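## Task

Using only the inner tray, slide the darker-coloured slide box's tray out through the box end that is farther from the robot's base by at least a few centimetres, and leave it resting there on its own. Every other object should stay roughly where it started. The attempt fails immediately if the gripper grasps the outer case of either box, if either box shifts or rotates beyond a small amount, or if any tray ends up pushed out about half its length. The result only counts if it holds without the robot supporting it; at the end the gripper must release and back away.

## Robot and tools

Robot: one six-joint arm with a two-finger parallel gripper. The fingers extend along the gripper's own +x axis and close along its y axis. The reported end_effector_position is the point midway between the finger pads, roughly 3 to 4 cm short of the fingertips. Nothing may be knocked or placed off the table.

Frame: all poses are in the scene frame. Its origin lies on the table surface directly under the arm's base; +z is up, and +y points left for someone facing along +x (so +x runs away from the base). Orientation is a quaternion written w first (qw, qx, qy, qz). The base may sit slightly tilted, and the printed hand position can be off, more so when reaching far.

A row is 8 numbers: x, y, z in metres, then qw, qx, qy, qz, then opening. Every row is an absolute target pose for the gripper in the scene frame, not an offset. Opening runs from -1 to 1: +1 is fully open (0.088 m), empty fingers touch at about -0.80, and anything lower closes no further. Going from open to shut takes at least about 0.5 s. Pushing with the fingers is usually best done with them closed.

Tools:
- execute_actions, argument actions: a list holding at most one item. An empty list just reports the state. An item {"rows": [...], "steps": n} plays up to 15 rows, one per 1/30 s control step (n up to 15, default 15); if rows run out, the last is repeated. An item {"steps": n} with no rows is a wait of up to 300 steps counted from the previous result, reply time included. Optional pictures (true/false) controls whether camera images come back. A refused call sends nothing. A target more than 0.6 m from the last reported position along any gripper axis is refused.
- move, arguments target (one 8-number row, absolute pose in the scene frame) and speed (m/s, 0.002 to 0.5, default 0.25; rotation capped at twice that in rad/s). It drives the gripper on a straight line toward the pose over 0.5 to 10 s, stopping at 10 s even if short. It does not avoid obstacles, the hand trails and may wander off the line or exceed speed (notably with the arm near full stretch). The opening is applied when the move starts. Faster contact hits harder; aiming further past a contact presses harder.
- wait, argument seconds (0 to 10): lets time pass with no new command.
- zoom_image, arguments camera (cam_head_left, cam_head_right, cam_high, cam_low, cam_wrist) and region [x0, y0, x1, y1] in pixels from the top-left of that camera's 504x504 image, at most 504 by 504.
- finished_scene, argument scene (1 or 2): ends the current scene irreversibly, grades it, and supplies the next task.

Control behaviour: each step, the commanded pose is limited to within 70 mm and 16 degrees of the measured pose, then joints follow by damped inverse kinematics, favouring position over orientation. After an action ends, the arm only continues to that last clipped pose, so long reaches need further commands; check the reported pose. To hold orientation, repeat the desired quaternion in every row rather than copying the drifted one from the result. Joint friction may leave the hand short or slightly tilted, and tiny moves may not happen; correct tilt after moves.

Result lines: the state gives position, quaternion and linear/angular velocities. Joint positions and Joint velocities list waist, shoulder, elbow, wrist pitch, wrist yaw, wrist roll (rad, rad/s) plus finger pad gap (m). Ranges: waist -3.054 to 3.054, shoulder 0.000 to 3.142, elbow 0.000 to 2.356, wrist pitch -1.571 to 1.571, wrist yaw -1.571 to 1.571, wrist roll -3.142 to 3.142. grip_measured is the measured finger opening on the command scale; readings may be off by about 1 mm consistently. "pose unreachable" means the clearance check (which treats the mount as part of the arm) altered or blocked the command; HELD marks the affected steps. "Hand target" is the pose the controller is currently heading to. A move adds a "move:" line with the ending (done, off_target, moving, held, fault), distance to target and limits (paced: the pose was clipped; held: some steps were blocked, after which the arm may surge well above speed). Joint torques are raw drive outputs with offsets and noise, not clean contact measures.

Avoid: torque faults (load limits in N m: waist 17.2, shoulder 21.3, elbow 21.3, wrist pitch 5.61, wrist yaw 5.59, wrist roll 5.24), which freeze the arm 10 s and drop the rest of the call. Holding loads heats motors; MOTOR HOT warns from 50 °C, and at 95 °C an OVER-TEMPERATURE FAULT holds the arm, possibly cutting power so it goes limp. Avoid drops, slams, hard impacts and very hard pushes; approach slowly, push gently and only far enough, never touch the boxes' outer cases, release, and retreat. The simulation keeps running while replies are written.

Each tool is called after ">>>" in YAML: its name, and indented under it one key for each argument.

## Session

>>> execute_actions:
  actions: []

Scene clock: 0.00 s of 3750.00 s.
end_effector_position=(+0.2673, +0.2046, +0.2274) grip_measured=+0.830 end_effector_quat_wxyz=(-0.271, +0.703, +0.514, -0.411) end_effector_velocity=(-0.002, -0.001, -0.000) end_effector_angular_velocity=(+0.003, +0.015, +0.001)
Joint positions: [ 0.202  0.977  0.415  0.286 -1.054 -2.797  0.08 ]
Joint velocities: [-0.002 -0.002 -0.002 -0.007 -0.007  0.007 -0.   ]
Joint torques (N m, as the arm reports them, + toward a larger angle): no reading
Heat: hottest wrist roll 28 °C (+0.0 °C/min).
Hand target: +0.267, +0.205, +0.227; -0.271, +0.703, +0.514, -0.410

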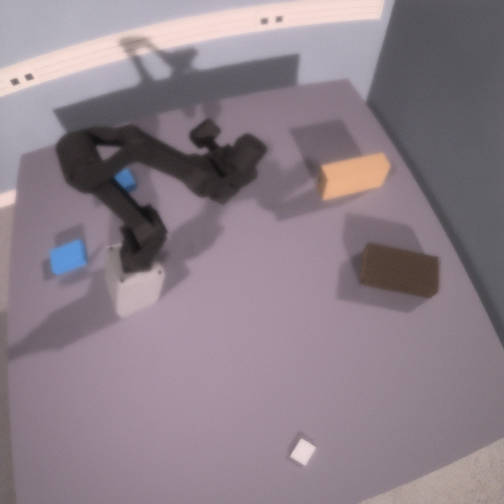

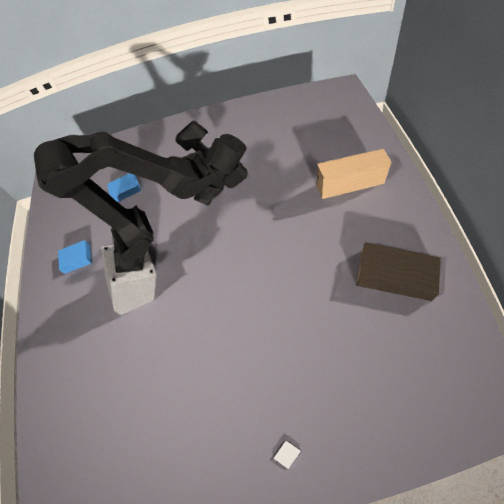

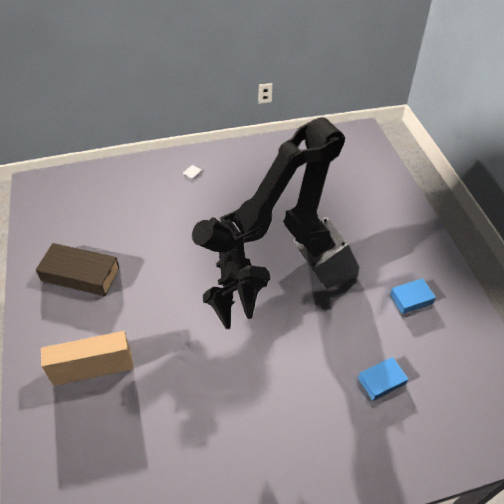

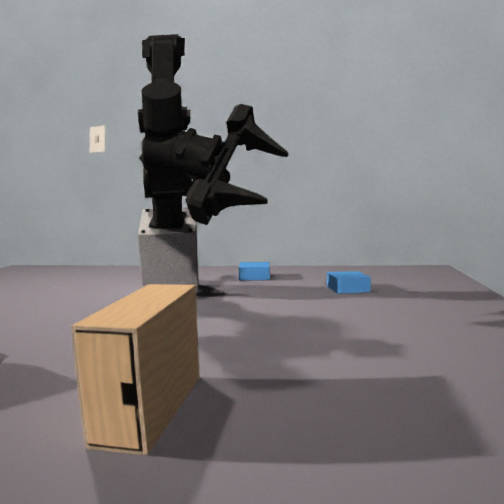

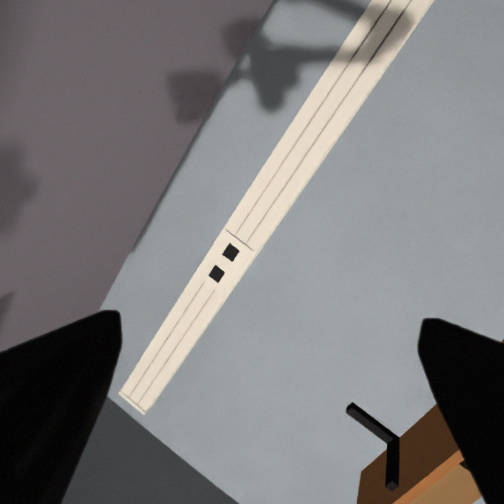

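>>> move:
  target: [0.42,-0.035,0.08,0.968,0.032,0.171,-0.179,-1]

Scene clock: 9.03 s of 3750.00 s.
end_effector_position=(+0.4195, -0.0332, +0.0810) grip_measured=-0.803 end_effector_quat_wxyz=(+0.969, +0.034, +0.169, -0.176) end_effector_velocity=(-0.001, +0.004, -0.005) end_effector_angular_velocity=(+0.018, +0.022, +0.027)
Joint positions: [-0.02   1.962  0.464  1.529  0.366  0.223  0.   ]
Joint velocities: [-0.002 -0.002 -0.002 -0.022 -0.037  0.007  0.   ]
Joint torques (N m, as the arm reports them, + toward a larger angle): [-1.1  -6.44  1.55  1.42  0.35  0.14]
Heat: hottest wrist pitch 28 °C (+0.0 °C/min).
Hand target: +0.420, -0.035, +0.080; +0.968, +0.035, +0.170, -0.179
Off the commanded pose: 0.002 m, 0 deg.
move: done; limits=paced

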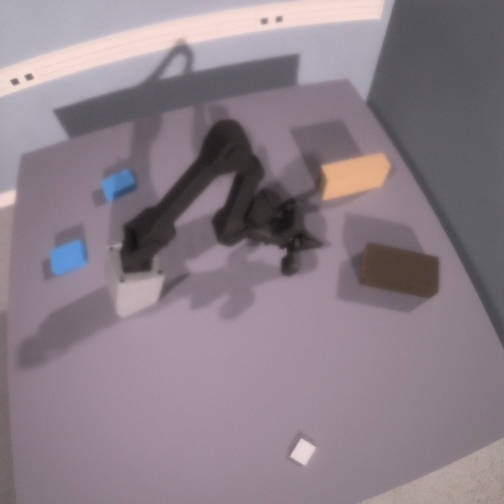

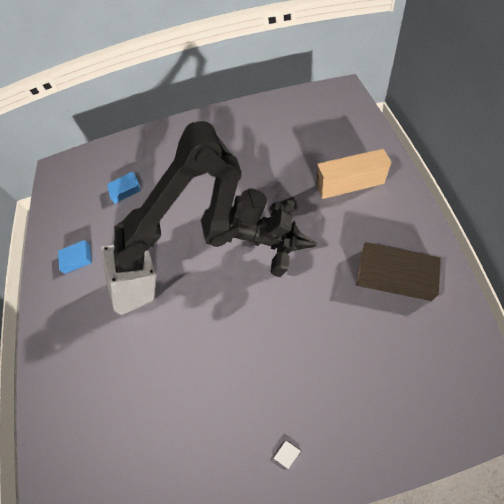

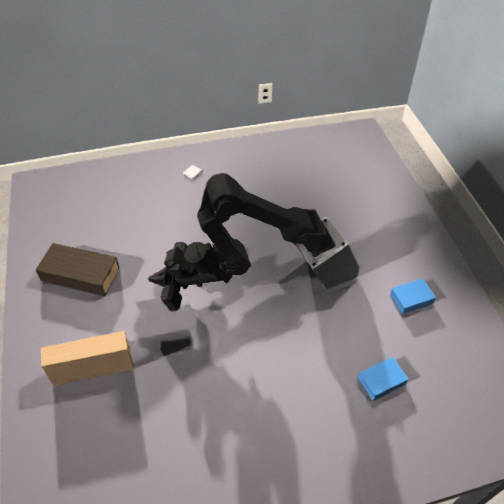

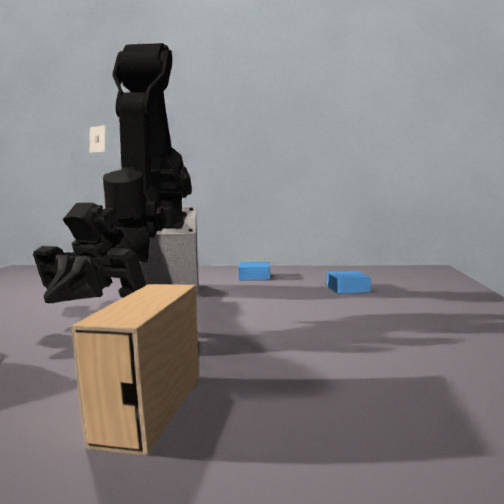

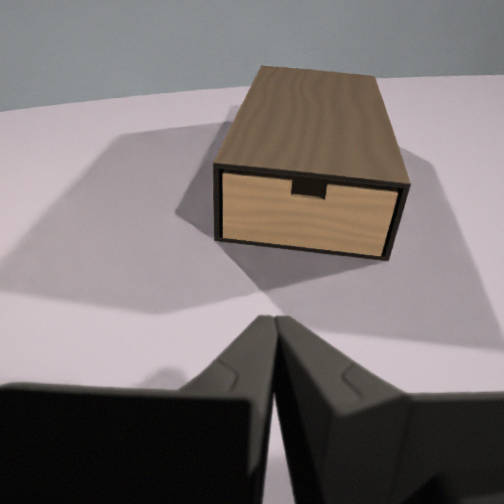

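>>> move:
  target: [0.478,-0.066,0.032,0.965,0.028,0.119,-0.231,-1]
  speed: 0.15

Scene clock: 19.83 s of 3750.00 s.
end_effector_position=(+0.4794, -0.0636, +0.0360) grip_measured=-0.803 end_effector_quat_wxyz=(+0.966, +0.031, +0.115, -0.228) end_effector_velocity=(-0.002, -0.003, -0.004) end_effector_angular_velocity=(+0.003, +0.008, -0.012)
Joint positions: [-0.062  2.266  0.823  1.563  0.444  0.222  0.   ]
Joint velocities: [-0.002  0.007  0.002 -0.007  0.007  0.007  0.   ]
Joint torques (N m, as the arm reports them, + toward a larger angle): [-1.33 -7.09  2.05  1.55  0.37 -0.05]
Heat: hottest wrist pitch 29 °C (+3.0 °C/min).
Hand target: +0.478, -0.066, +0.032; +0.965, +0.028, +0.119, -0.231
Off the commanded pose: 0.005 m, 1 deg.
After step 90, 6.80 s passed at rest.
move: done

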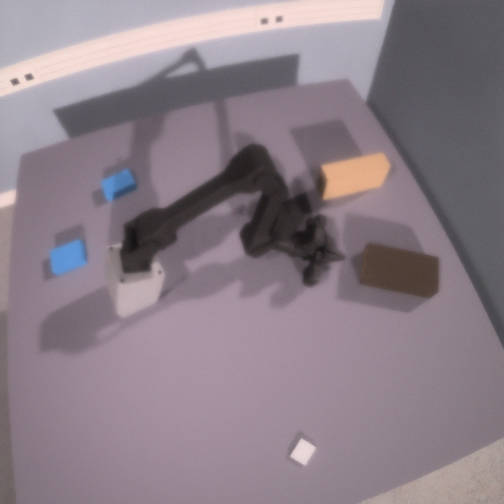

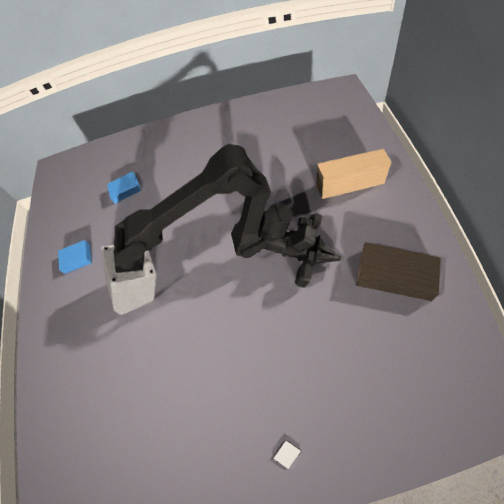

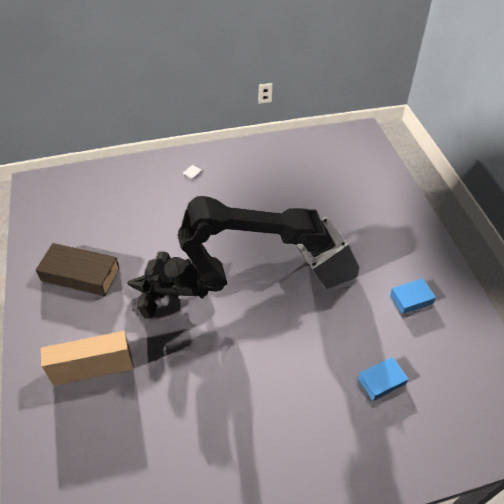

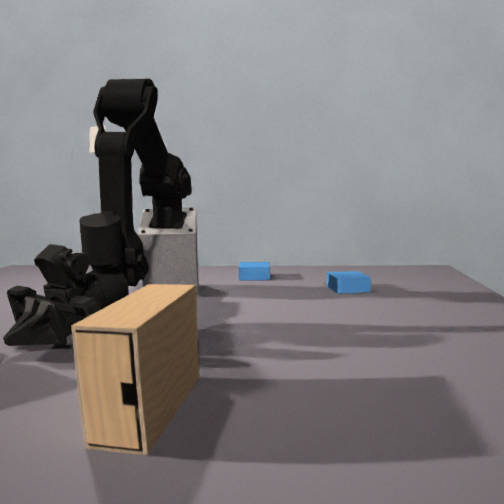

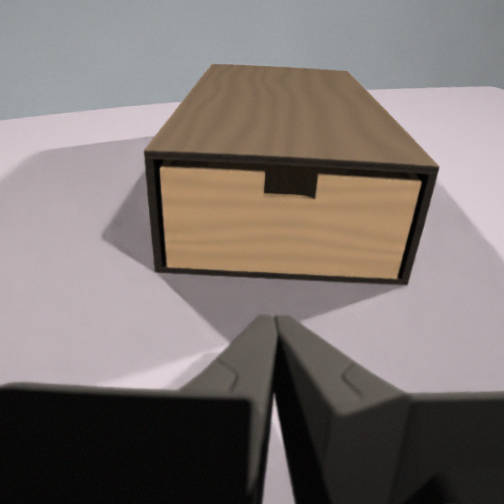

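>>> move:
  target: [0.511,-0.09,0.03,0.965,0.028,0.119,-0.231,-1]
  speed: 0.08

Scene clock: 22.03 s of 3750.00 s.
end_effector_position=(+0.5119, -0.0891, +0.0351) grip_measured=-0.803 end_effector_quat_wxyz=(+0.966, +0.028, +0.114, -0.232) end_effector_velocity=(+0.000, -0.000, -0.002) end_effector_angular_velocity=(-0.005, +0.011, +0.006)
Joint positions: [-0.127  2.282  0.964  1.437  0.389  0.224  0.   ]
Joint velocities: [-0.002  0.002  0.002 -0.007 -0.007 -0.007  0.   ]
Joint torques (N m, as the arm reports them, + toward a larger angle): [-1.7  -7.73  2.79  1.43 -0.01  0.14]
Heat: hottest wrist pitch 29 °C (+2.7 °C/min).
Hand target: +0.511, -0.090, +0.030; +0.965, +0.028, +0.119, -0.231
Off the commanded pose: 0.005 m, 1 deg.
move: done

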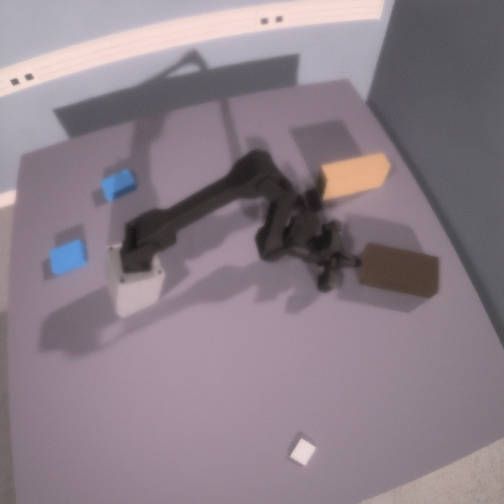

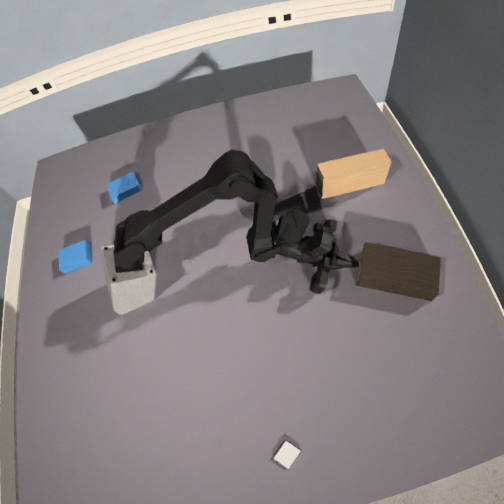

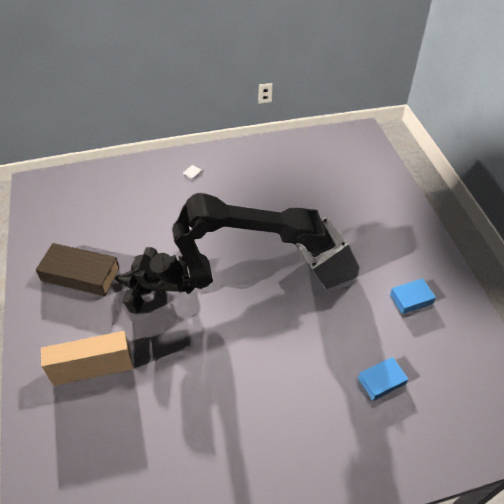

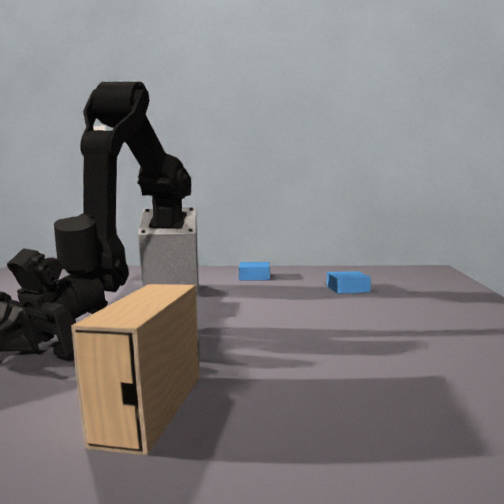

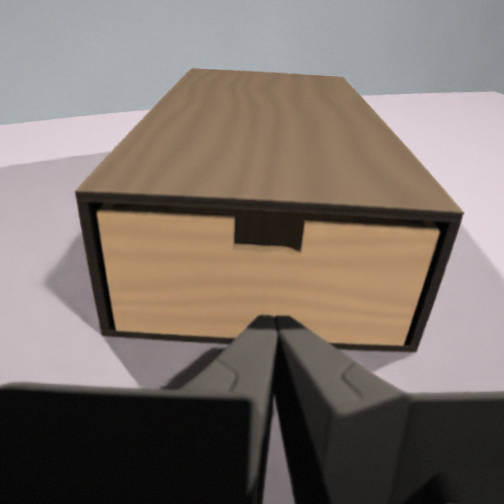

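>>> move:
  target: [0.538,-0.104,0.026,0.965,0.028,0.119,-0.231,-1]
  speed: 0.04

Scene clock: 24.57 s of 3750.00 s.
end_effector_position=(+0.5391, -0.1024, +0.0316) grip_measured=-0.803 end_effector_quat_wxyz=(+0.966, +0.027, +0.114, -0.231) end_effector_velocity=(+0.001, +0.003, -0.007) end_effector_angular_velocity=(+0.005, +0.028, +0.031)
Joint positions: [-0.156  2.315  1.093  1.34   0.359  0.227  0.   ]
Joint velocities: [-0.002  0.007  0.007 -0.022 -0.037 -0.007  0.   ]
Joint torques (N m, as the arm reports them, + toward a larger angle): [-2.03 -8.29  3.33  1.47 -0.02  0.13]
Heat: hottest shoulder 29 °C (+2.4 °C/min).
Hand target: +0.538, -0.104, +0.026; +0.965, +0.028, +0.119, -0.231
Off the commanded pose: 0.006 m, 1 deg.
move: done

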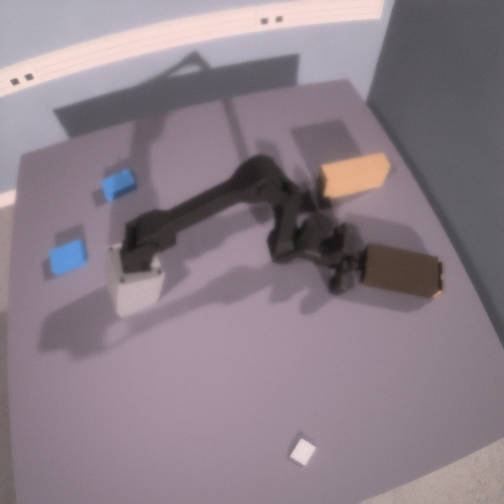

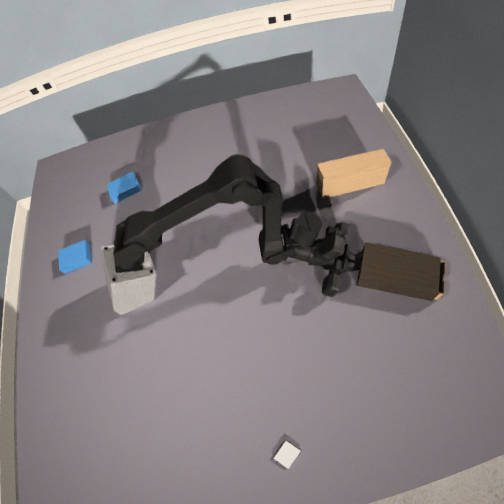

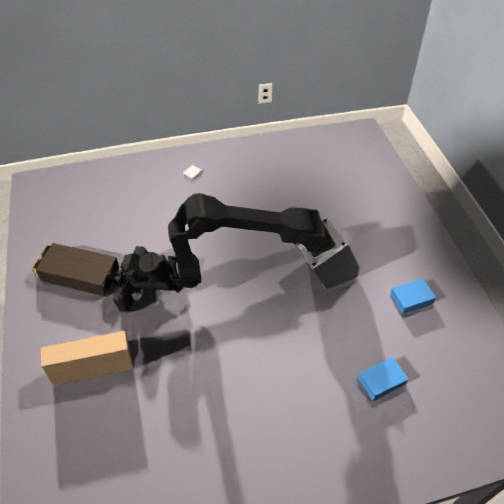

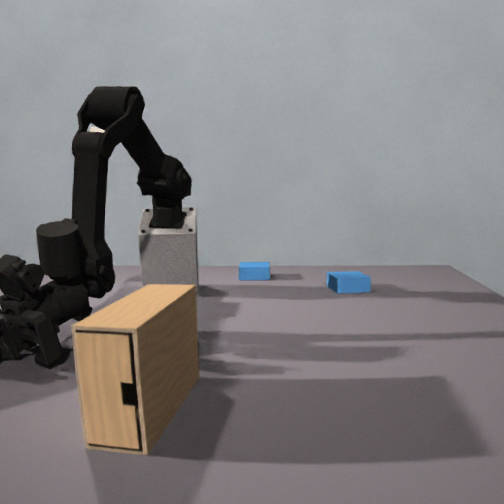

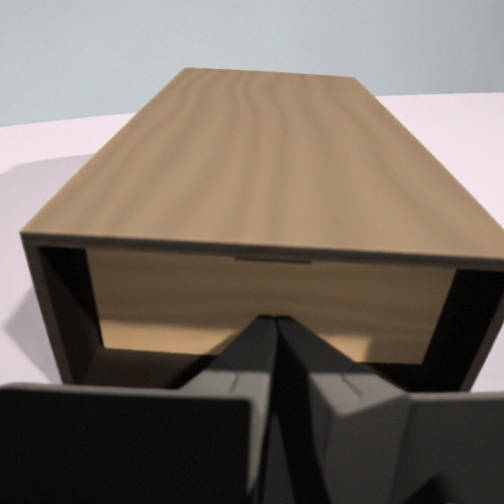

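Out about 1.5 cm; 2.7 cm more.

>>> move:
  target: [0.563,-0.116,0.026,0.965,0.028,0.119,-0.231,-1]
  speed: 0.04

Scene clock: 26.90 s of 3750.00 s.
end_effector_position=(+0.5643, -0.1144, +0.0322) grip_measured=-0.803 end_effector_quat_wxyz=(+0.966, +0.027, +0.114, -0.231) end_effector_velocity=(-0.001, +0.004, -0.008) end_effector_angular_velocity=(+0.004, +0.032, +0.021)
Joint positions: [-0.18   2.339  1.213  1.244  0.335  0.23   0.   ]
Joint velocities: [ 0.002  0.007  0.002 -0.022 -0.022 -0.007  0.   ]
Joint torques (N m, as the arm reports them, + toward a larger angle): [-2.18 -8.74  4.    1.44  0.01  0.14]
Heat: hottest shoulder 29 °C (+2.2 °C/min).
Hand target: +0.563, -0.116, +0.026; +0.965, +0.028, +0.119, -0.231
Off the commanded pose: 0.006 m, 1 deg.
move: done

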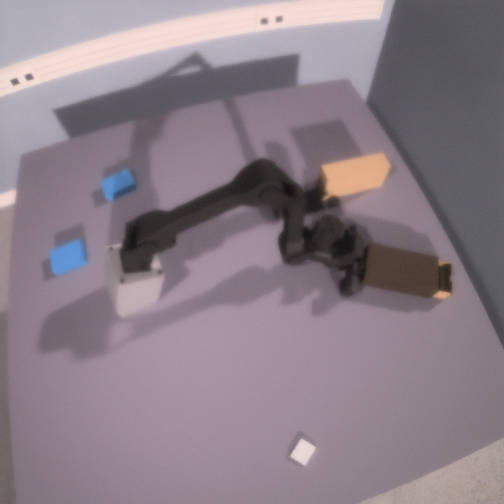

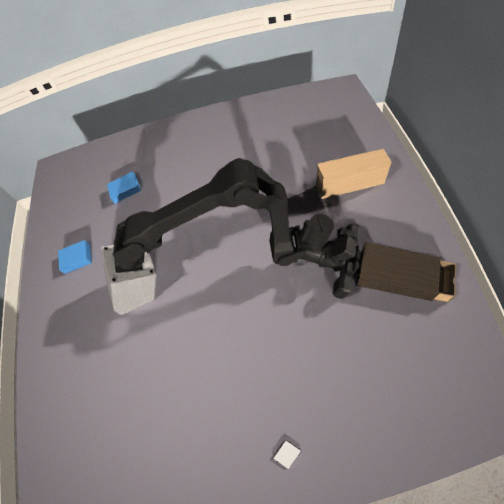

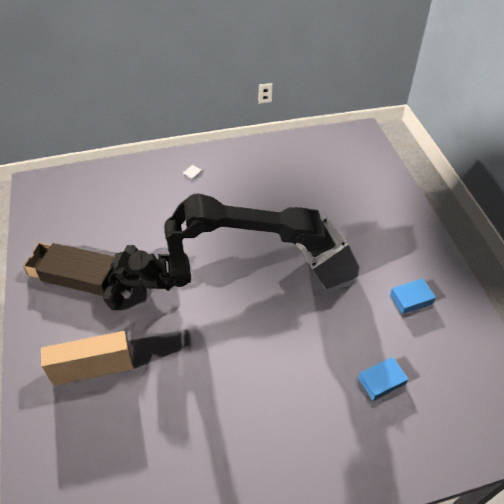

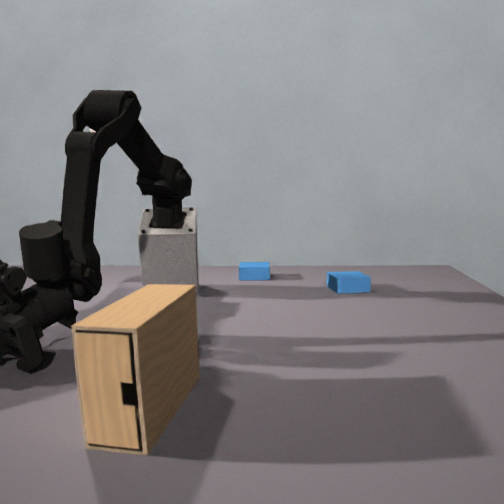

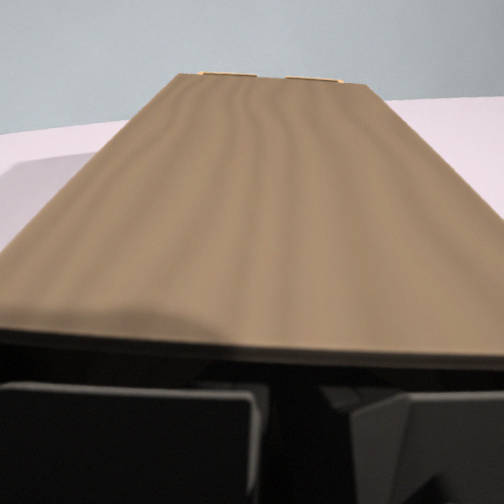

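>>> move:
  target: [0.47,-0.068,0.04,0.965,0.028,0.119,-0.231,-1]

>>> zoom_image:
  camera: "cam_head_right"
  region: [320,210,500,330]

Scene clock: 29.07 s of 3750.00 s.
end_effector_position=(+0.4695, -0.0689, +0.0365) grip_measured=-0.803 end_effector_quat_wxyz=(+0.964, +0.029, +0.126, -0.231) end_effector_velocity=(-0.006, -0.002, -0.003) end_effector_angular_velocity=(-0.010, +0.024, -0.009)
Joint positions: [-0.075  2.249  0.781  1.563  0.436  0.225  0.   ]
Joint velocities: [-0.002 -0.002 -0.017 -0.007  0.007 -0.007  0.   ]
Joint torques (N m, as the arm reports them, + toward a larger angle): [-0.98 -9.35  0.84  1.77  0.34 -0.04]
Heat: hottest shoulder 30 °C (+4.1 °C/min).
Hand target: +0.470, -0.068, +0.040; +0.965, +0.028, +0.122, -0.232
Off the commanded pose: 0.004 m, 1 deg.
joint sent to its limit — the command would take joint 4 (wrist pitch) past its upper limit, so that joint was sent only as far as its limit.
move: done

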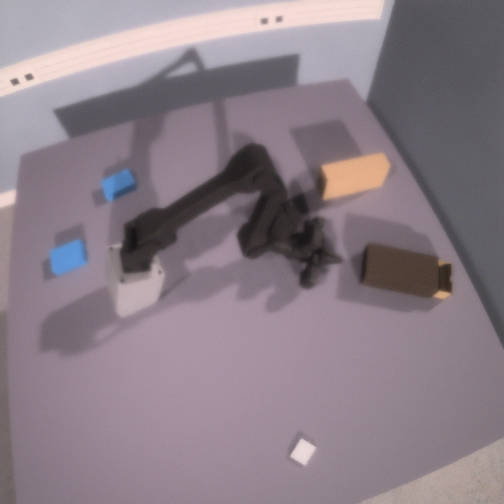

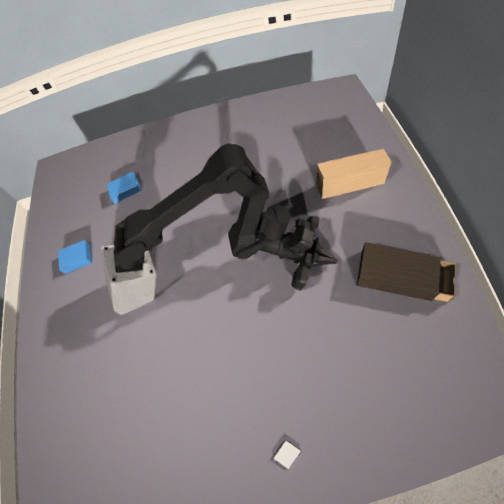

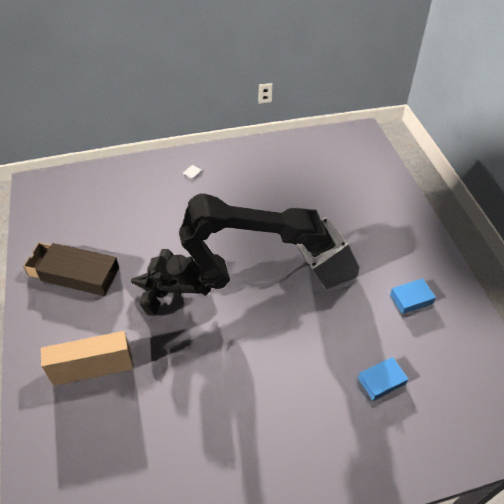

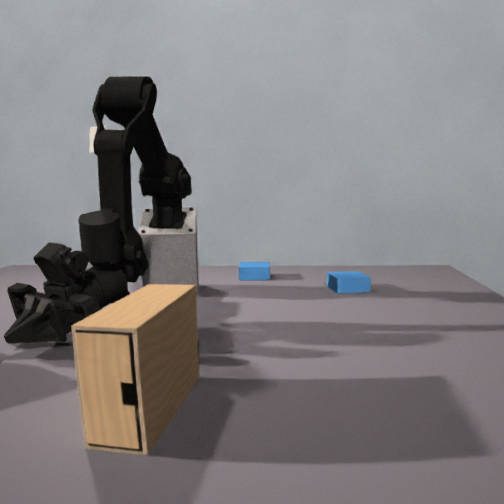

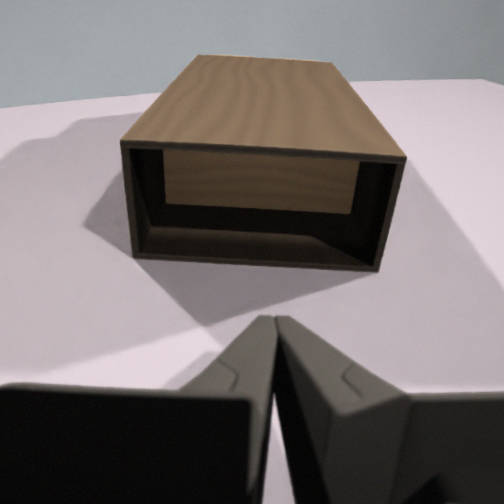

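Region (320, 210, 500, 330) of cam_head_right's 504x504 image, scaled by 2.800, with more detail than that image has.

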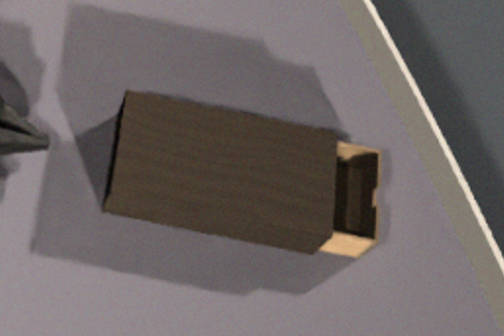

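>>> finished_scene:
  scene: 2

The scene is finished: the task was done.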